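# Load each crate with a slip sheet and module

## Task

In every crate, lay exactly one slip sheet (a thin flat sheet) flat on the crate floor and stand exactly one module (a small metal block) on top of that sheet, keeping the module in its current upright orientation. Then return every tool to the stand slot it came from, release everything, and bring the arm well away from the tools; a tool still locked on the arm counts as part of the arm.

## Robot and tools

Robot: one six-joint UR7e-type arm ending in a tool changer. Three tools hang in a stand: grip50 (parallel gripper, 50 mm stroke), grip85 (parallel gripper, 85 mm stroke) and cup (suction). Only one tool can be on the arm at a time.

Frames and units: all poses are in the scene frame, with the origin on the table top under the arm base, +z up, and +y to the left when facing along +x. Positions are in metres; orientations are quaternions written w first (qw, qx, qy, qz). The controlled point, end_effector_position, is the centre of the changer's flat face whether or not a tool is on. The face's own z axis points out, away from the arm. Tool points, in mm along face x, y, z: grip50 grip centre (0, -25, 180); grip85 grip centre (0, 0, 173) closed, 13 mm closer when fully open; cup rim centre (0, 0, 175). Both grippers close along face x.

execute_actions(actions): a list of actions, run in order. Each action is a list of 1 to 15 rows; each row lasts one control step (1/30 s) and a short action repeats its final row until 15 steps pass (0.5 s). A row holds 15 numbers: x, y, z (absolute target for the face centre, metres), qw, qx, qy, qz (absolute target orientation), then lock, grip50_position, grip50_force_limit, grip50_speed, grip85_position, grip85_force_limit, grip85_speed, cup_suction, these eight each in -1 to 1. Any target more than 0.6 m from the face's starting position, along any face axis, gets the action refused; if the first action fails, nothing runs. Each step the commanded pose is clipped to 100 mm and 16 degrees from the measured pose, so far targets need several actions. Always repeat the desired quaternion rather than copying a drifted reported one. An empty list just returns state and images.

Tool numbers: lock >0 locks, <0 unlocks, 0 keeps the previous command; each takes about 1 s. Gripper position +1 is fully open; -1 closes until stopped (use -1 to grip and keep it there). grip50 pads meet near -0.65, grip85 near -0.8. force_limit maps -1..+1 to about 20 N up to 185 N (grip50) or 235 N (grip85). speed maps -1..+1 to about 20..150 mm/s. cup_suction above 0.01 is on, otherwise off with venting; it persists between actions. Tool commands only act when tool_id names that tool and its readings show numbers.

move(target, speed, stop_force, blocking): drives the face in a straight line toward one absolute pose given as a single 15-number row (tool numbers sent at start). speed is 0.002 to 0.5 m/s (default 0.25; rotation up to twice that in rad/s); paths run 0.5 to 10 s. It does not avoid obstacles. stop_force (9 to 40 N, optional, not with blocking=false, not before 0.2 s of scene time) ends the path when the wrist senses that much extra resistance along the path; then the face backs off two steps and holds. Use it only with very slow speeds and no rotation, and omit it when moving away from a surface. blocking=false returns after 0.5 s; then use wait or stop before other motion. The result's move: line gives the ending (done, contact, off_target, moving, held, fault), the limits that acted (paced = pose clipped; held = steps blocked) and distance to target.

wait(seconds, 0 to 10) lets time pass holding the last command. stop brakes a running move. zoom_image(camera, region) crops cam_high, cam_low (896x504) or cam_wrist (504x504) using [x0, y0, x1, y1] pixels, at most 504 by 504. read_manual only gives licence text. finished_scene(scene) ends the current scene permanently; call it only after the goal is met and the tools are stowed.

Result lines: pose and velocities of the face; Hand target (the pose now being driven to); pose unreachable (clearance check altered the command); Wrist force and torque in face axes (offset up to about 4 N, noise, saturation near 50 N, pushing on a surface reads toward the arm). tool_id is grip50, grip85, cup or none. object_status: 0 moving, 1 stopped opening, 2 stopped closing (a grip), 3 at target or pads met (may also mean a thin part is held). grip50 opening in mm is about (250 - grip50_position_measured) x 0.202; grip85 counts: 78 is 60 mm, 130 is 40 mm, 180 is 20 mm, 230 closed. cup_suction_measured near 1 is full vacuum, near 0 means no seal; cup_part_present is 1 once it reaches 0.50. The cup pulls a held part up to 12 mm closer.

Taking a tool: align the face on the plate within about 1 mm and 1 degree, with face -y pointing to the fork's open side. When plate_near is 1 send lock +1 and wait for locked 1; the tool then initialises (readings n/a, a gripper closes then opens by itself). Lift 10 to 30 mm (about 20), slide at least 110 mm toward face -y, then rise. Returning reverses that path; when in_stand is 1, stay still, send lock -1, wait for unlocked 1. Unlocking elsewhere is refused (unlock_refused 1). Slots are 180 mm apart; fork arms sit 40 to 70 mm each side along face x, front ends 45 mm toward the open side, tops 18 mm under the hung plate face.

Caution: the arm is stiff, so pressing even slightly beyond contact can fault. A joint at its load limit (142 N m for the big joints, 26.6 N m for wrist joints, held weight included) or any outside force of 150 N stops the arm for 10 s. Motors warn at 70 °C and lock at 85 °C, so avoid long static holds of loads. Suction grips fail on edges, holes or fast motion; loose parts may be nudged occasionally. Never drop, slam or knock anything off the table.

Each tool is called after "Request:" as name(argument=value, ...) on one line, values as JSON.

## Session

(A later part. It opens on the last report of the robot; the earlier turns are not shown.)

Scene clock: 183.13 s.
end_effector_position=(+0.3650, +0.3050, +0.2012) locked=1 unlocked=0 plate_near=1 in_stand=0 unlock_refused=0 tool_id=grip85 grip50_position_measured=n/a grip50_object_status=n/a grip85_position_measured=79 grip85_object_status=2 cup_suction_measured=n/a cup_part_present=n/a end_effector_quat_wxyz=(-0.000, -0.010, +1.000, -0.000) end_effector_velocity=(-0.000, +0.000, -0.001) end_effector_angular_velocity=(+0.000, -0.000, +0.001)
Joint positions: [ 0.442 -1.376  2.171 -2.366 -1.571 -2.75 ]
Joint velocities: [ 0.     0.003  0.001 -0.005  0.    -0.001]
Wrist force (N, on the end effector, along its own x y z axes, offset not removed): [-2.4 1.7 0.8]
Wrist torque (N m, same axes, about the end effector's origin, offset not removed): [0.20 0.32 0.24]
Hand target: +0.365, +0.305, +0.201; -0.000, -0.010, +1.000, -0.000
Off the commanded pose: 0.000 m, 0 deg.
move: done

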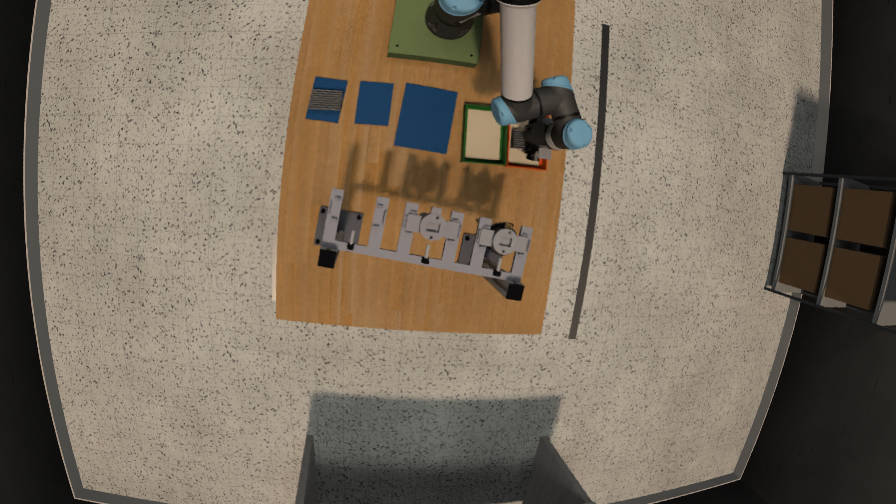

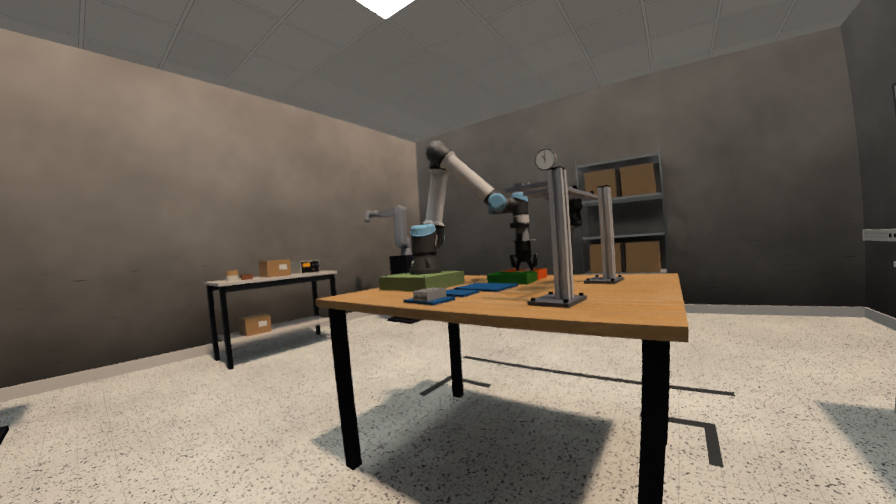

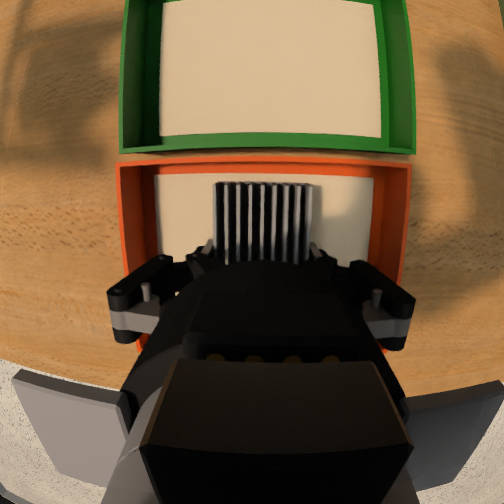

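Request:
move(target=[0.365,0.305,0.193,0,-0.01,1,0,0,1,0,0,-1,-0.6,-0.3,0], speed=0.004, stop_force=10)

Request:
move(target=[0.365,0.305,0.199,0,-0.01,1,0,0,1,0,0,1,-0.6,-0.3,0], speed=0.003)

Request:
move(target=[0.365,0.3,0.26,0,-0.01,1,0,0,1,0,0,1,-0.6,-0.3,0], speed=0.1)

Request:
move(target=[0.33,-0.1,0.26,0,0,1,0,0,1,0,0,1,-0.6,-0.3,0])

Request:
move(target=[0.308,-0.34,0.25,0,0,1,0,0,1,0,0,1,-0.6,-0.3,0])

Request:
move(target=[0.308,-0.34,0.2005,0,0,1,0,0,1,0,0,1,-0.6,-0.3,0], speed=0.06)

Request:
move(target=[0.308,-0.34,0.2005,0,0,1,0,0,1,0,0,-1,-0.6,-0.3,0])

Request:
move(target=[0.308,-0.34,0.26,0,0,1,0,0,1,0,0,-1,-0.6,-0.3,0], speed=0.08)

Request:
move(target=[0.364,0.166,0.25,0,-0.018,1,0,0,1,0,0,-1,-0.6,-0.3,0], speed=0.2)

Request:
move(target=[0.364,0.166,0.201,0,-0.018,1,0,0,1,0,0,-1,-0.6,-0.3,0], speed=0.02, stop_force=10)

Scene clock: 189.20 s.
end_effector_position=(+0.3650, +0.3050, +0.1958) locked=1 unlocked=0 plate_near=1 in_stand=0 unlock_refused=0 tool_id=grip85 grip50_position_measured=n/a grip50_object_status=n/a grip85_position_measured=79 grip85_object_status=2 cup_suction_measured=n/a cup_part_present=n/a end_effector_quat_wxyz=(+0.000, -0.010, +1.000, +0.000) end_effector_velocity=(-0.000, -0.000, +0.001) end_effector_angular_velocity=(-0.001, +0.002, -0.001)
Joint positions: [ 0.442 -1.364  2.176 -2.382 -1.571 -2.75 ]
Joint velocities: [-0.001 -0.002 -0.001  0.005 -0.     0.001]
Wrist force (N, on the end effector, along its own x y z axes, offset not removed): [-1.3 -0.1 -25.7]
Wrist torque (N m, same axes, about the end effector's origin, offset not removed): [-0.21 0.16 0.42]
Hand target: +0.365, +0.305, +0.196; +0.000, -0.010, +1.000, +0.000
Off the commanded pose: 0.003 m, 0 deg.
move: contact

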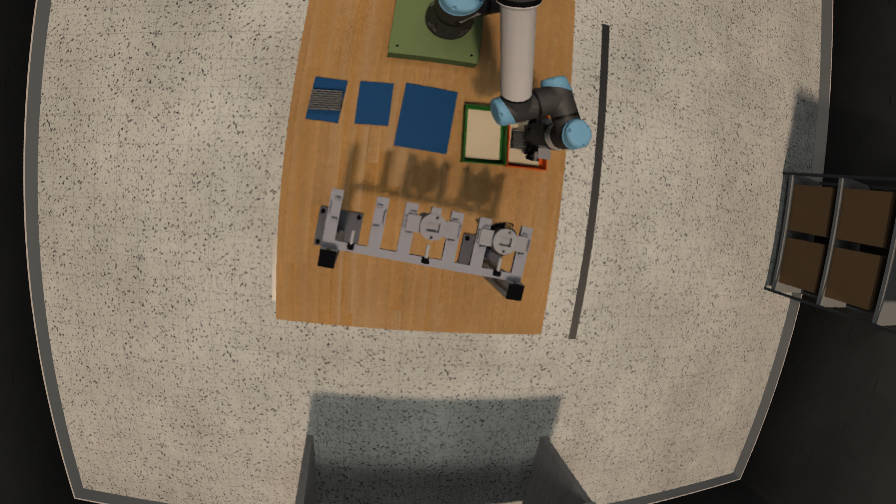

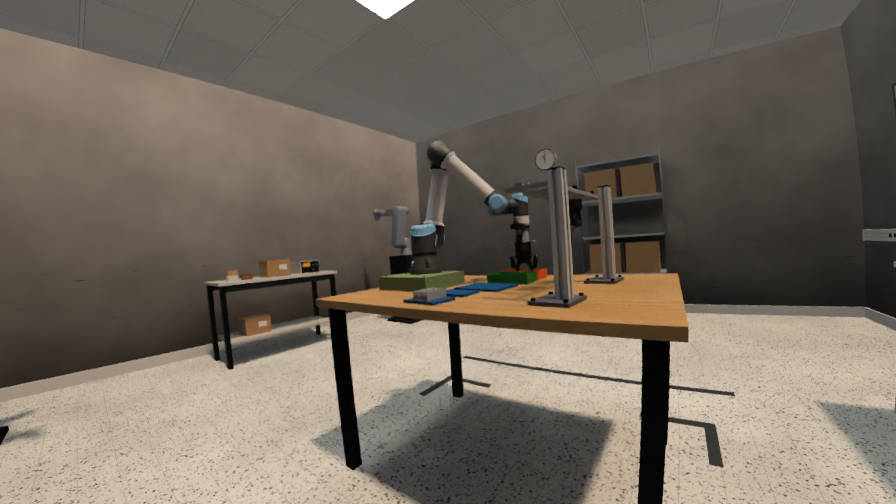

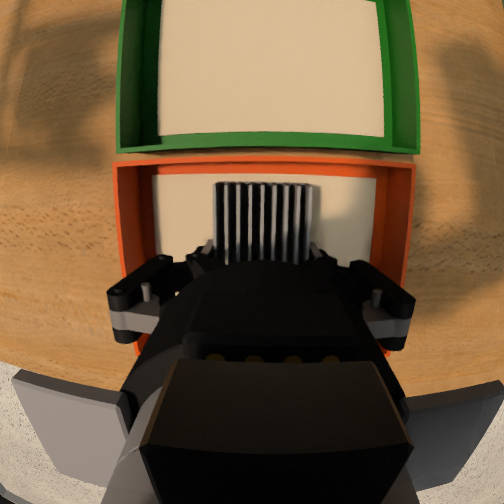

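Scene clock: 190.50 s.
end_effector_position=(+0.3650, +0.3050, +0.1990) locked=1 unlocked=0 plate_near=1 in_stand=0 unlock_refused=0 tool_id=grip85 grip50_position_measured=n/a grip50_object_status=n/a grip85_position_measured=3 grip85_object_status=3 cup_suction_measured=n/a cup_part_present=n/a end_effector_quat_wxyz=(-0.000, -0.010, +1.000, +0.000) end_effector_velocity=(+0.000, +0.000, +0.001) end_effector_angular_velocity=(+0.000, -0.001, -0.000)
Joint positions: [ 0.442 -1.371  2.173 -2.372 -1.571 -2.75 ]
Joint velocities: [ 0.    -0.001 -0.001  0.001  0.     0.001]
Wrist force (N, on the end effector, along its own x y z axes, offset not removed): [0.9 0.4 0.3]
Wrist torque (N m, same axes, about the end effector's origin, offset not removed): [0.05 0.01 0.11]
Hand target: +0.365, +0.305, +0.199; +0.000, -0.010, +1.000, +0.000
Off the commanded pose: 0.000 m, 0 deg.
move: done

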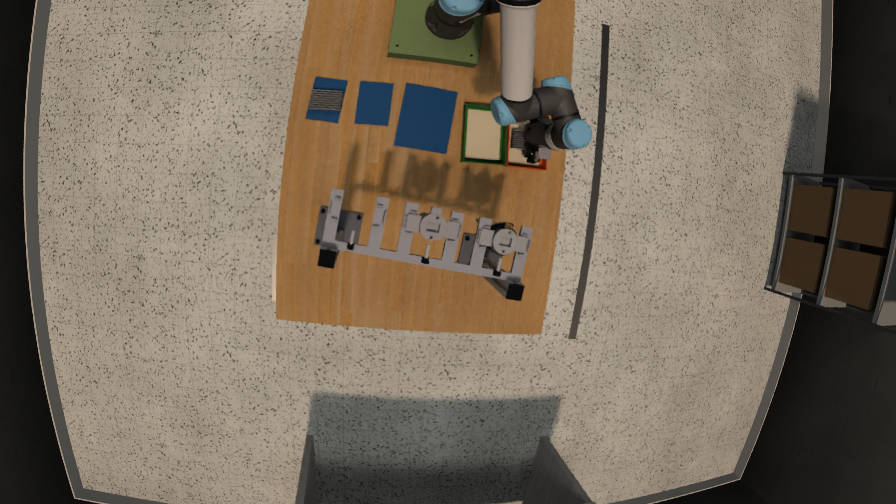

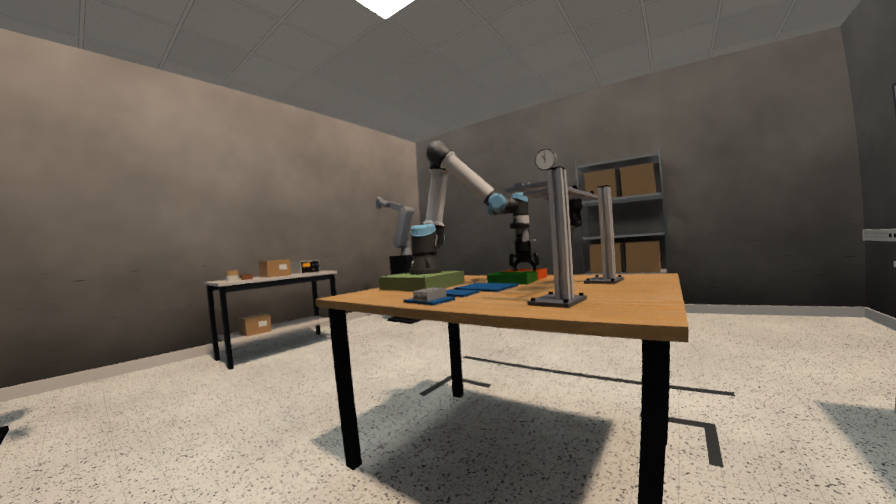

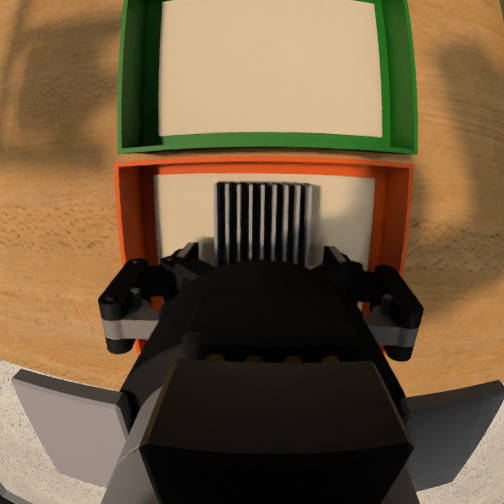

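Scene clock: 191.53 s.
end_effector_position=(+0.3650, +0.3000, +0.2597) locked=1 unlocked=0 plate_near=1 in_stand=0 unlock_refused=0 tool_id=grip85 grip50_position_measured=n/a grip50_object_status=n/a grip85_position_measured=3 grip85_object_status=3 cup_suction_measured=n/a cup_part_present=n/a end_effector_quat_wxyz=(+0.000, -0.010, +1.000, +0.000) end_effector_velocity=(-0.000, -0.000, +0.002) end_effector_angular_velocity=(-0.000, +0.000, +0.000)
Joint positions: [ 0.432 -1.489  2.11  -2.191 -1.571 -2.76 ]
Joint velocities: [-0.    -0.004 -0.003  0.007 -0.    -0.   ]
Wrist force (N, on the end effector, along its own x y z axes, offset not removed): [-3.1 -3.3 -0.2]
Wrist torque (N m, same axes, about the end effector's origin, offset not removed): [-0.10 0.25 0.11]
Hand target: +0.365, +0.300, +0.260; +0.000, -0.010, +1.000, +0.000
Off the commanded pose: 0.000 m, 0 deg.
move: done

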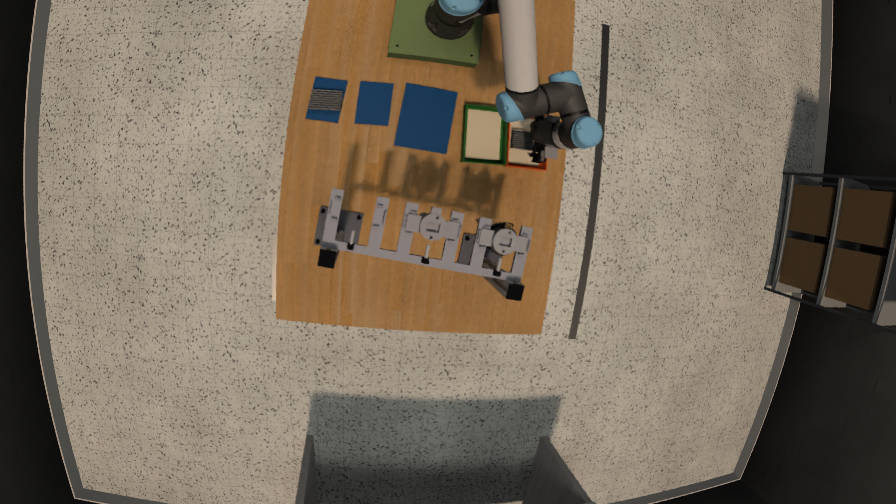

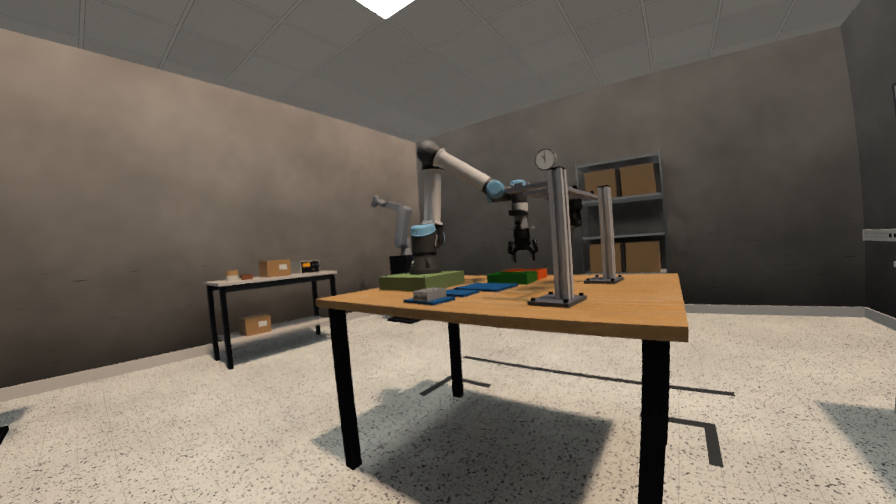

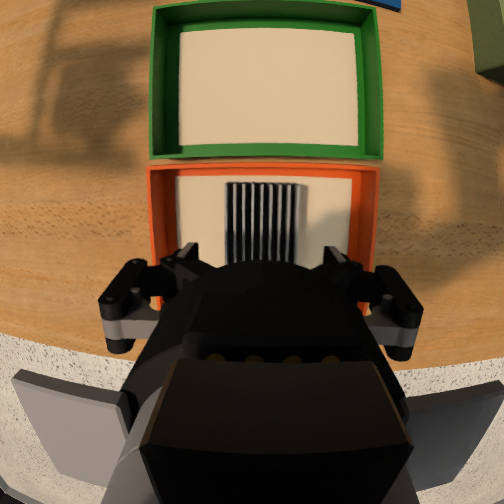

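Scene clock: 193.73 s.
end_effector_position=(+0.3310, -0.0991, +0.2599) locked=1 unlocked=0 plate_near=1 in_stand=0 unlock_refused=0 tool_id=grip85 grip50_position_measured=n/a grip50_object_status=n/a grip85_position_measured=3 grip85_object_status=3 cup_suction_measured=n/a cup_part_present=n/a end_effector_quat_wxyz=(+0.001, +0.000, +1.000, +0.001) end_effector_velocity=(-0.000, -0.001, -0.000) end_effector_angular_velocity=(+0.001, +0.001, +0.002)
Joint positions: [-0.658 -1.83   2.411 -2.152 -1.568 -3.83 ]
Joint velocities: [-0.004  0.002 -0.001 -0.     0.    -0.006]
Wrist force (N, on the end effector, along its own x y z axes, offset not removed): [-1.3 0.8 -3.2]
Wrist torque (N m, same axes, about the end effector's origin, offset not removed): [0.01 0.25 0.06]
Hand target: +0.331, -0.099, +0.260; +0.001, +0.000, +1.000, +0.001
Off the commanded pose: 0.001 m, 0 deg.
move: done

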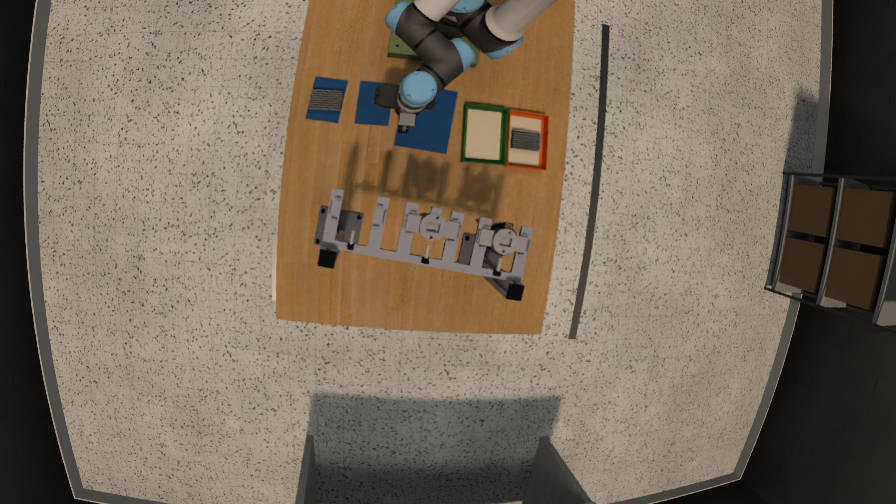

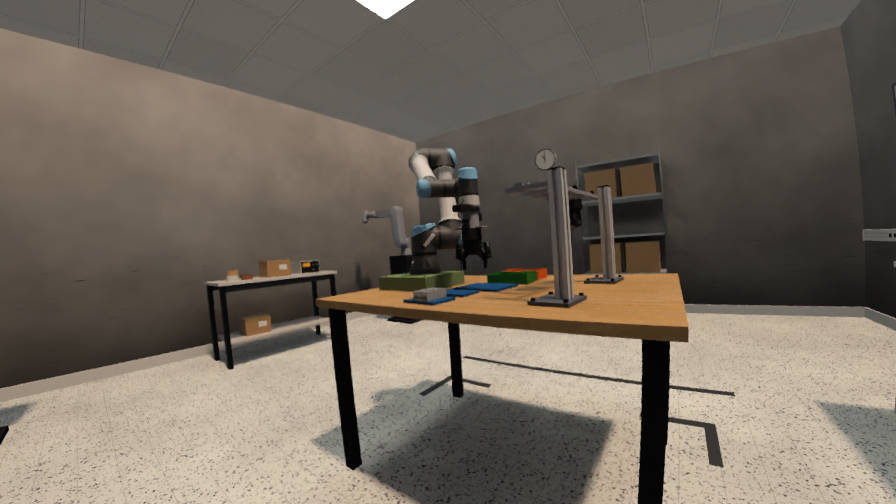

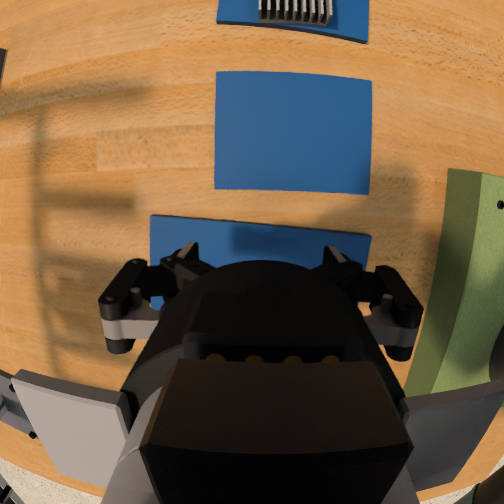

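Scene clock: 195.30 s.
end_effector_position=(+0.3087, -0.3397, +0.2501) locked=1 unlocked=0 plate_near=1 in_stand=0 unlock_refused=0 tool_id=grip85 grip50_position_measured=n/a grip50_object_status=n/a grip85_position_measured=3 grip85_object_status=3 cup_suction_measured=n/a cup_part_present=n/a end_effector_quat_wxyz=(+0.001, -0.000, +1.000, +0.000) end_effector_velocity=(+0.000, -0.001, +0.000) end_effector_angular_velocity=(-0.001, +0.000, +0.001)
Joint positions: [-1.098 -1.505  2.158 -2.224 -1.57  -4.27 ]
Joint velocities: [-0.     0.003 -0.003 -0.    -0.    -0.001]
Wrist force (N, on the end effector, along its own x y z axes, offset not removed): [0.9 -1.5 -1.7]
Wrist torque (N m, same axes, about the end effector's origin, offset not removed): [-0.07 -0.01 -0.03]
Hand target: +0.309, -0.340, +0.250; +0.001, +0.000, +1.000, +0.000
Off the commanded pose: 0.001 m, 0 deg.
move: done

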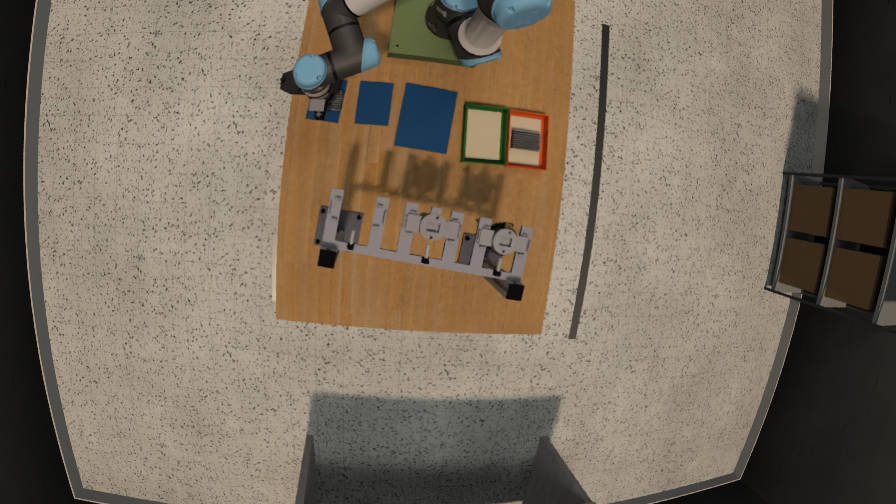

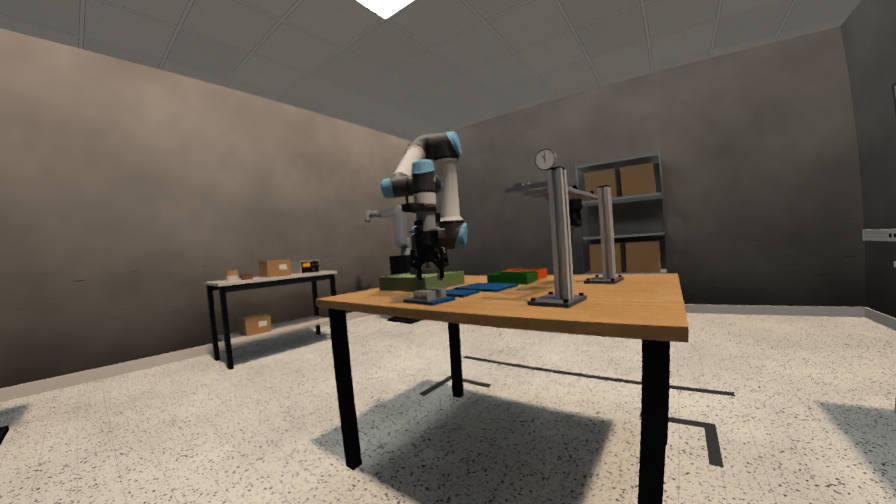

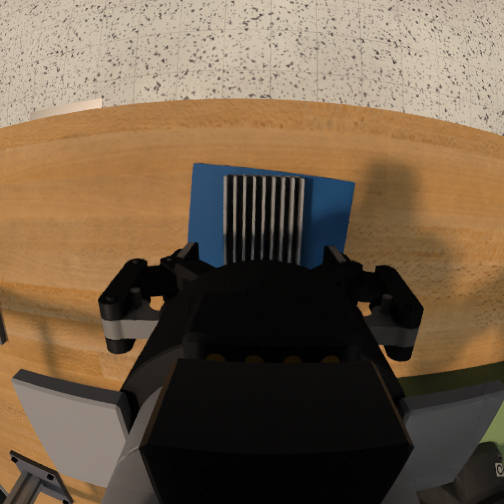

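Scene clock: 196.50 s.
end_effector_position=(+0.3080, -0.3400, +0.2007) locked=1 unlocked=0 plate_near=1 in_stand=0 unlock_refused=0 tool_id=grip85 grip50_position_measured=n/a grip50_object_status=n/a grip85_position_measured=3 grip85_object_status=3 cup_suction_measured=n/a cup_part_present=n/a end_effector_quat_wxyz=(-0.000, +0.000, +1.000, +0.000) end_effector_velocity=(+0.000, +0.000, -0.002) end_effector_angular_velocity=(-0.001, +0.000, +0.003)
Joint positions: [-1.099 -1.41   2.217 -2.377 -1.571 -4.271]
Joint velocities: [ 0.001  0.004  0.002 -0.007 -0.001 -0.002]
Wrist force (N, on the end effector, along its own x y z axes, offset not removed): [1.5 0.2 -1.8]
Wrist torque (N m, same axes, about the end effector's origin, offset not removed): [-0.11 -0.13 0.09]
Hand target: +0.308, -0.340, +0.201; +0.000, +0.000, +1.000, +0.000
Off the commanded pose: 0.000 m, 0 deg.
move: done

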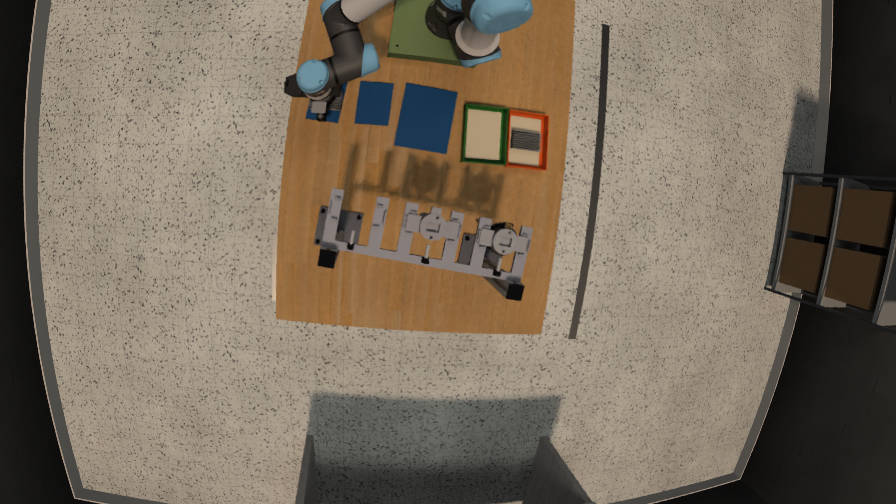

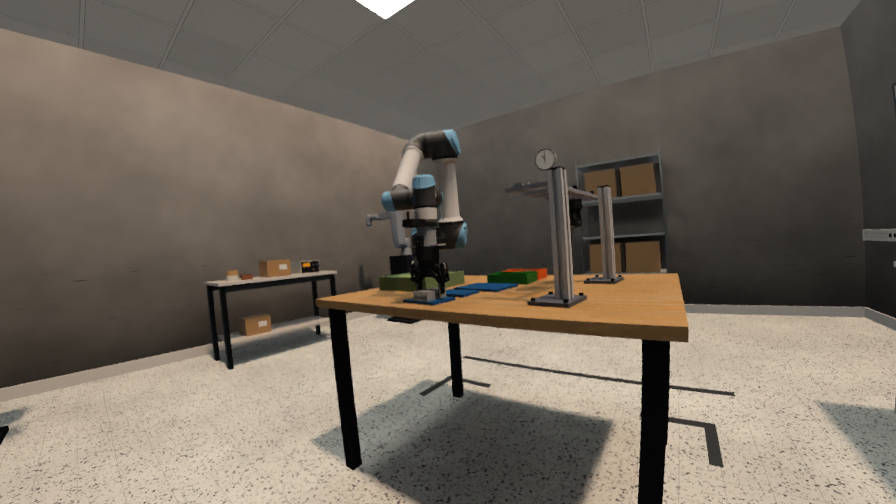

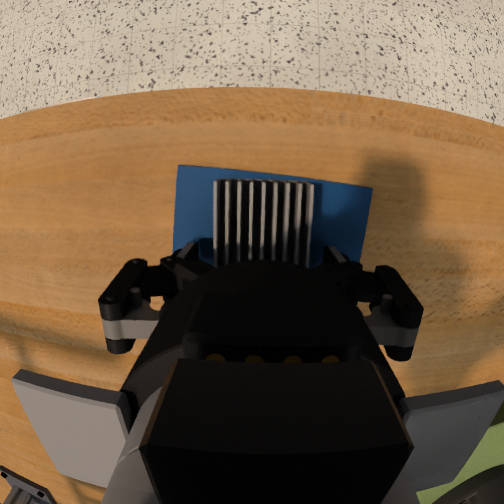

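Scene clock: 197.23 s.
end_effector_position=(+0.3080, -0.3400, +0.2006) locked=1 unlocked=0 plate_near=1 in_stand=0 unlock_refused=0 tool_id=grip85 grip50_position_measured=n/a grip50_object_status=n/a grip85_position_measured=79 grip85_object_status=2 cup_suction_measured=n/a cup_part_present=n/a end_effector_quat_wxyz=(+0.000, +0.000, +1.000, -0.000) end_effector_velocity=(+0.001, +0.000, -0.000) end_effector_angular_velocity=(-0.001, -0.000, +0.002)
Joint positions: [-1.099 -1.41   2.217 -2.378 -1.571 -4.271]
Joint velocities: [ 0.001  0.001 -0.    -0.001 -0.    -0.   ]
Wrist force (N, on the end effector, along its own x y z axes, offset not removed): [-2.3 2.9 -22.4]
Wrist torque (N m, same axes, about the end effector's origin, offset not removed): [-0.28 0.54 0.00]
Hand target: +0.308, -0.340, +0.201; +0.000, -0.000, +1.000, -0.000
Off the commanded pose: 0.000 m, 0 deg.
move: done

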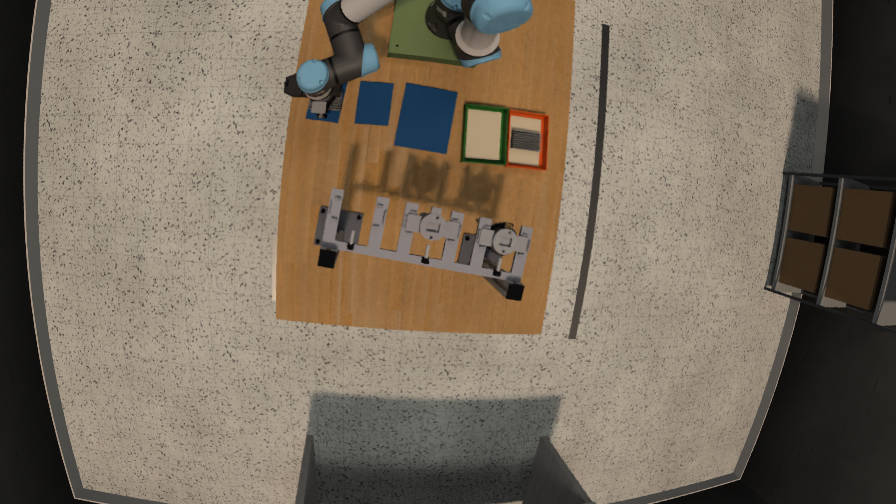

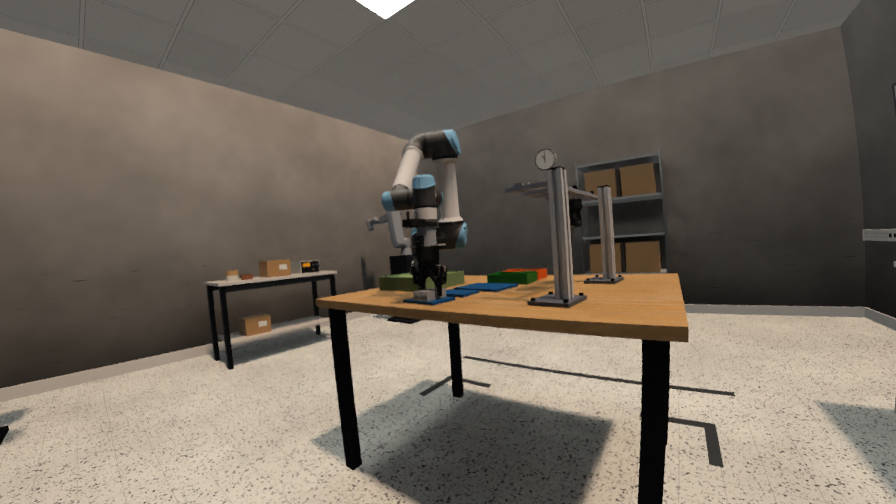

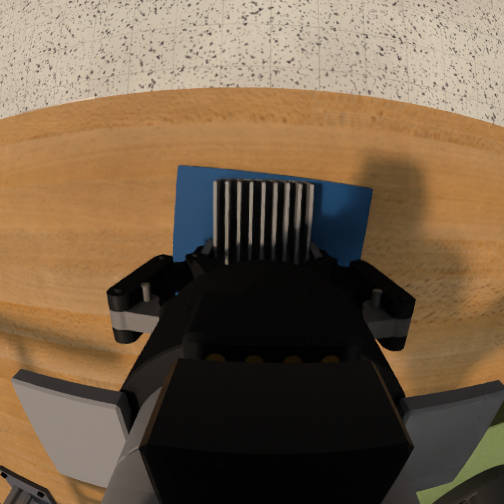

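Scene clock: 198.40 s.
end_effector_position=(+0.3080, -0.3400, +0.2598) locked=1 unlocked=0 plate_near=1 in_stand=0 unlock_refused=0 tool_id=grip85 grip50_position_measured=n/a grip50_object_status=n/a grip85_position_measured=79 grip85_object_status=2 cup_suction_measured=n/a cup_part_present=n/a end_effector_quat_wxyz=(-0.000, +0.000, +1.000, -0.000) end_effector_velocity=(-0.000, -0.000, +0.002) end_effector_angular_velocity=(-0.001, +0.001, -0.001)
Joint positions: [-1.099 -1.522  2.145 -2.194 -1.571 -4.271]
Joint velocities: [-0.001 -0.003 -0.003  0.005 -0.001  0.   ]
Wrist force (N, on the end effector, along its own x y z axes, offset not removed): [1.6 0.1 1.4]
Wrist torque (N m, same axes, about the end effector's origin, offset not removed): [0.02 -0.09 0.03]
Hand target: +0.308, -0.340, +0.260; +0.000, +0.000, +1.000, -0.000
Off the commanded pose: 0.000 m, 0 deg.
move: done

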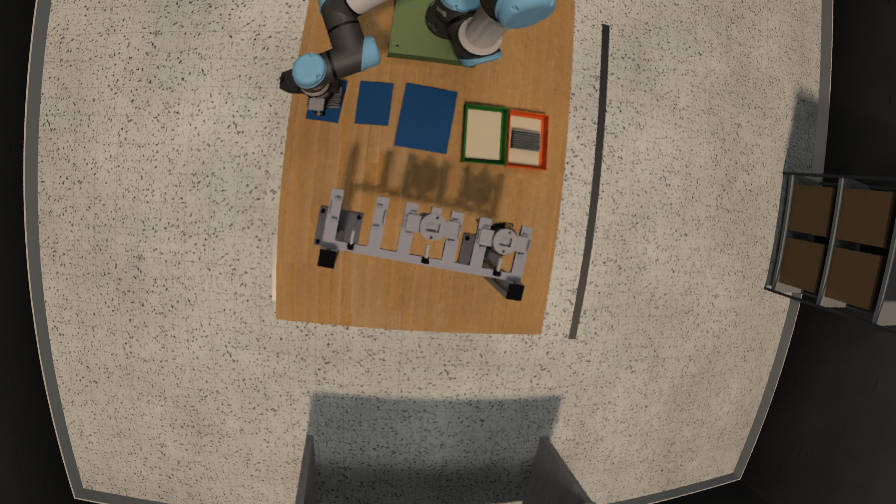

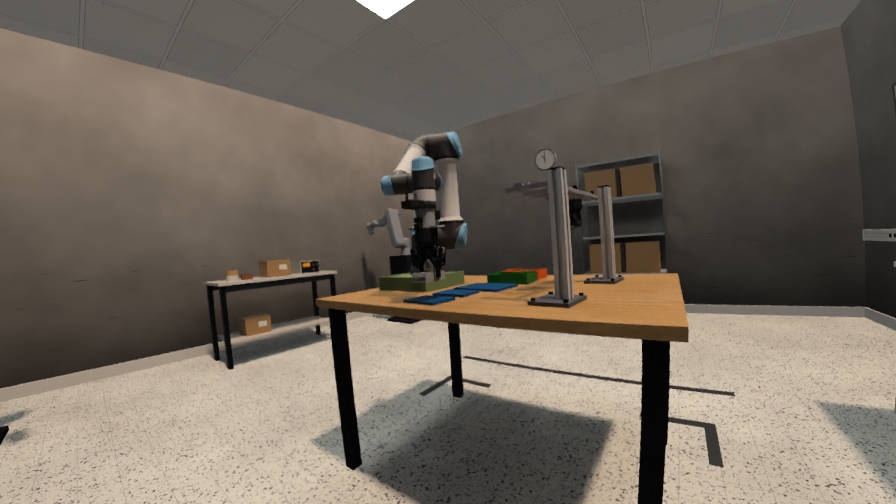

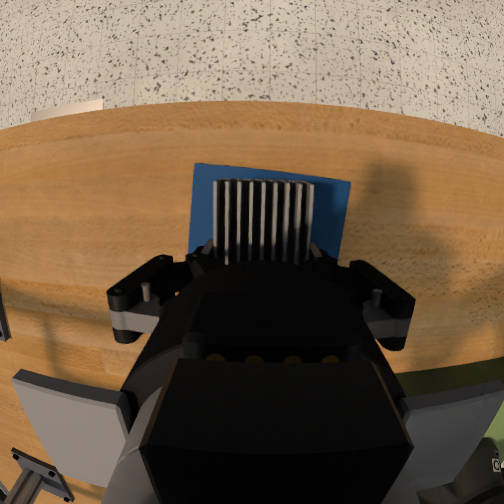

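Scene clock: 201.47 s.
end_effector_position=(+0.3624, +0.1652, +0.2500) locked=1 unlocked=0 plate_near=1 in_stand=0 unlock_refused=0 tool_id=grip85 grip50_position_measured=n/a grip50_object_status=n/a grip85_position_measured=79 grip85_object_status=2 cup_suction_measured=n/a cup_part_present=n/a end_effector_quat_wxyz=(-0.002, -0.018, +1.000, -0.001) end_effector_velocity=(+0.000, +0.002, -0.000) end_effector_angular_velocity=(-0.001, +0.000, +0.003)
Joint positions: [ 0.117 -1.655  2.306 -2.218 -1.572 -3.091]
Joint velocities: [ 0.007  0.004 -0.003 -0.001 -0.001  0.004]
Wrist force (N, on the end effector, along its own x y z axes, offset not removed): [2.0 0.8 2.8]
Wrist torque (N m, same axes, about the end effector's origin, offset not removed): [0.02 -0.07 -0.07]
Hand target: +0.362, +0.165, +0.250; -0.002, -0.018, +1.000, -0.001
Off the commanded pose: 0.002 m, 0 deg.
move: done

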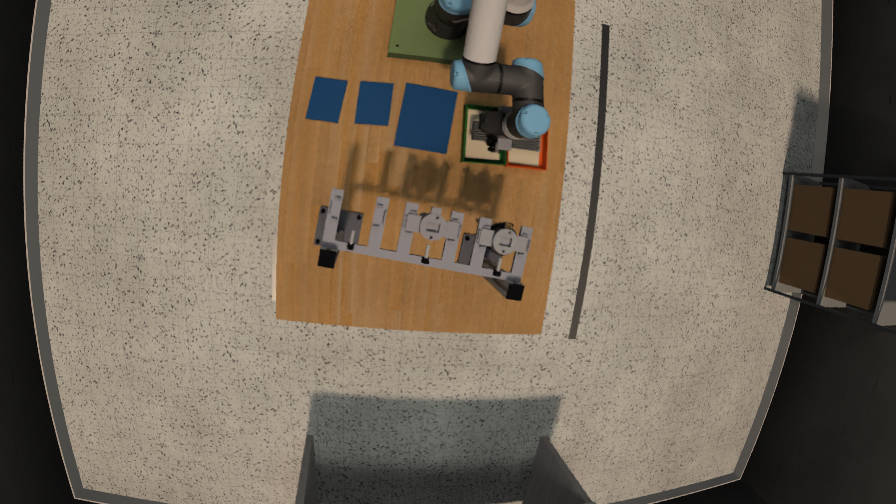

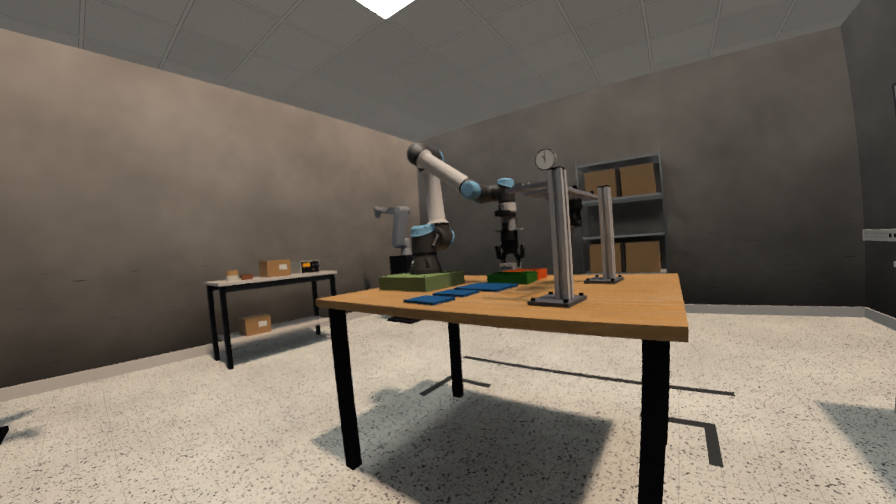

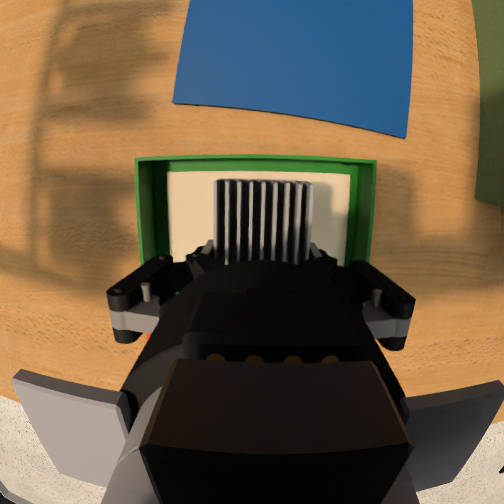

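Scene clock: 204.20 s.
end_effector_position=(+0.3640, +0.1660, +0.2012) locked=1 unlocked=0 plate_near=1 in_stand=0 unlock_refused=0 tool_id=grip85 grip50_position_measured=n/a grip50_object_status=n/a grip85_position_measured=79 grip85_object_status=2 cup_suction_measured=n/a cup_part_present=n/a end_effector_quat_wxyz=(-0.000, -0.018, +1.000, -0.000) end_effector_velocity=(-0.000, +0.000, -0.002) end_effector_angular_velocity=(-0.000, +0.001, -0.001)
Joint positions: [ 0.119 -1.544  2.369 -2.395 -1.571 -3.089]
Joint velocities: [ 0.     0.004  0.002 -0.005  0.     0.002]
Wrist force (N, on the end effector, along its own x y z axes, offset not removed): [-3.2 -0.4 0.7]
Wrist torque (N m, same axes, about the end effector's origin, offset not removed): [0.18 0.22 0.31]
Hand target: +0.364, +0.166, +0.201; -0.000, -0.018, +1.000, -0.000
Off the commanded pose: 0.000 m, 0 deg.
move: done

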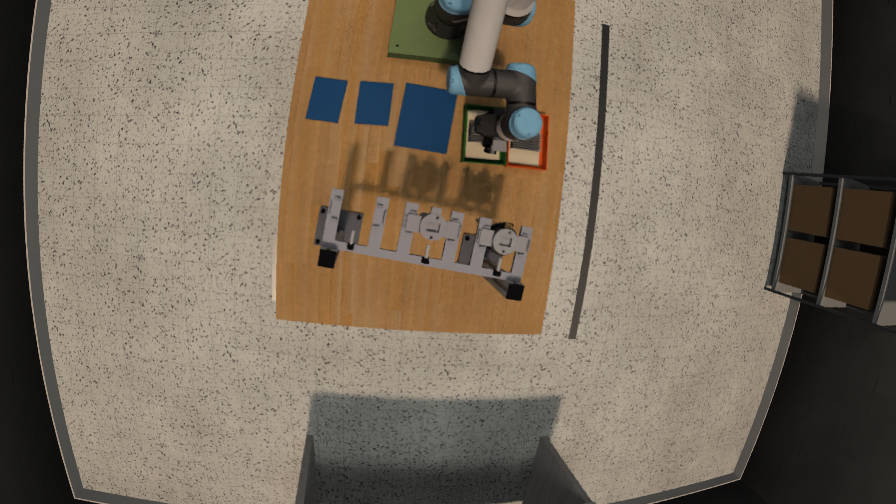

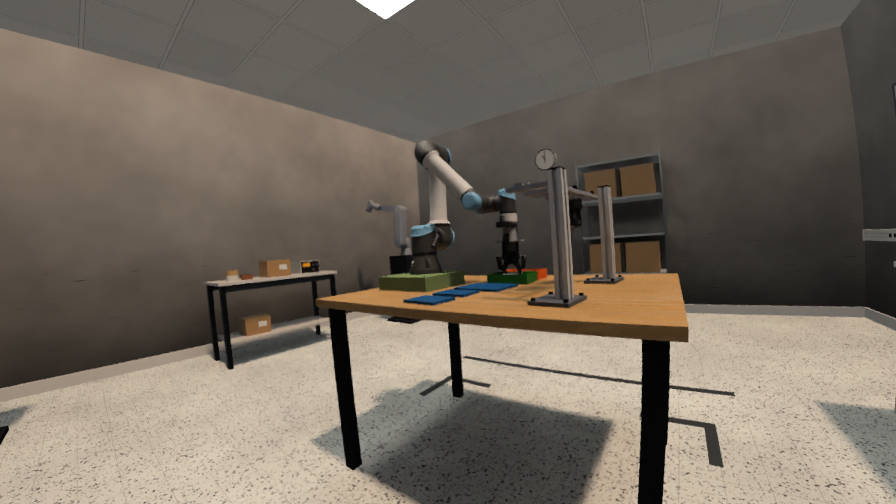

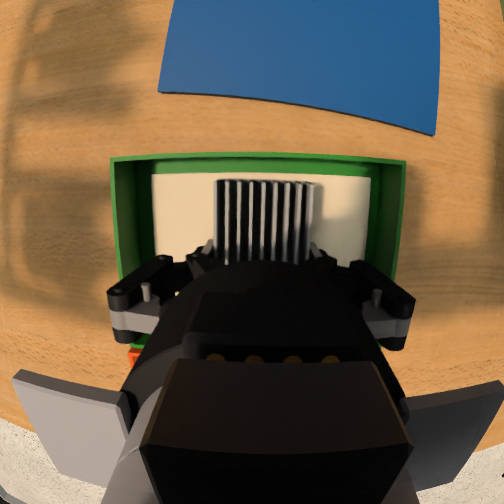

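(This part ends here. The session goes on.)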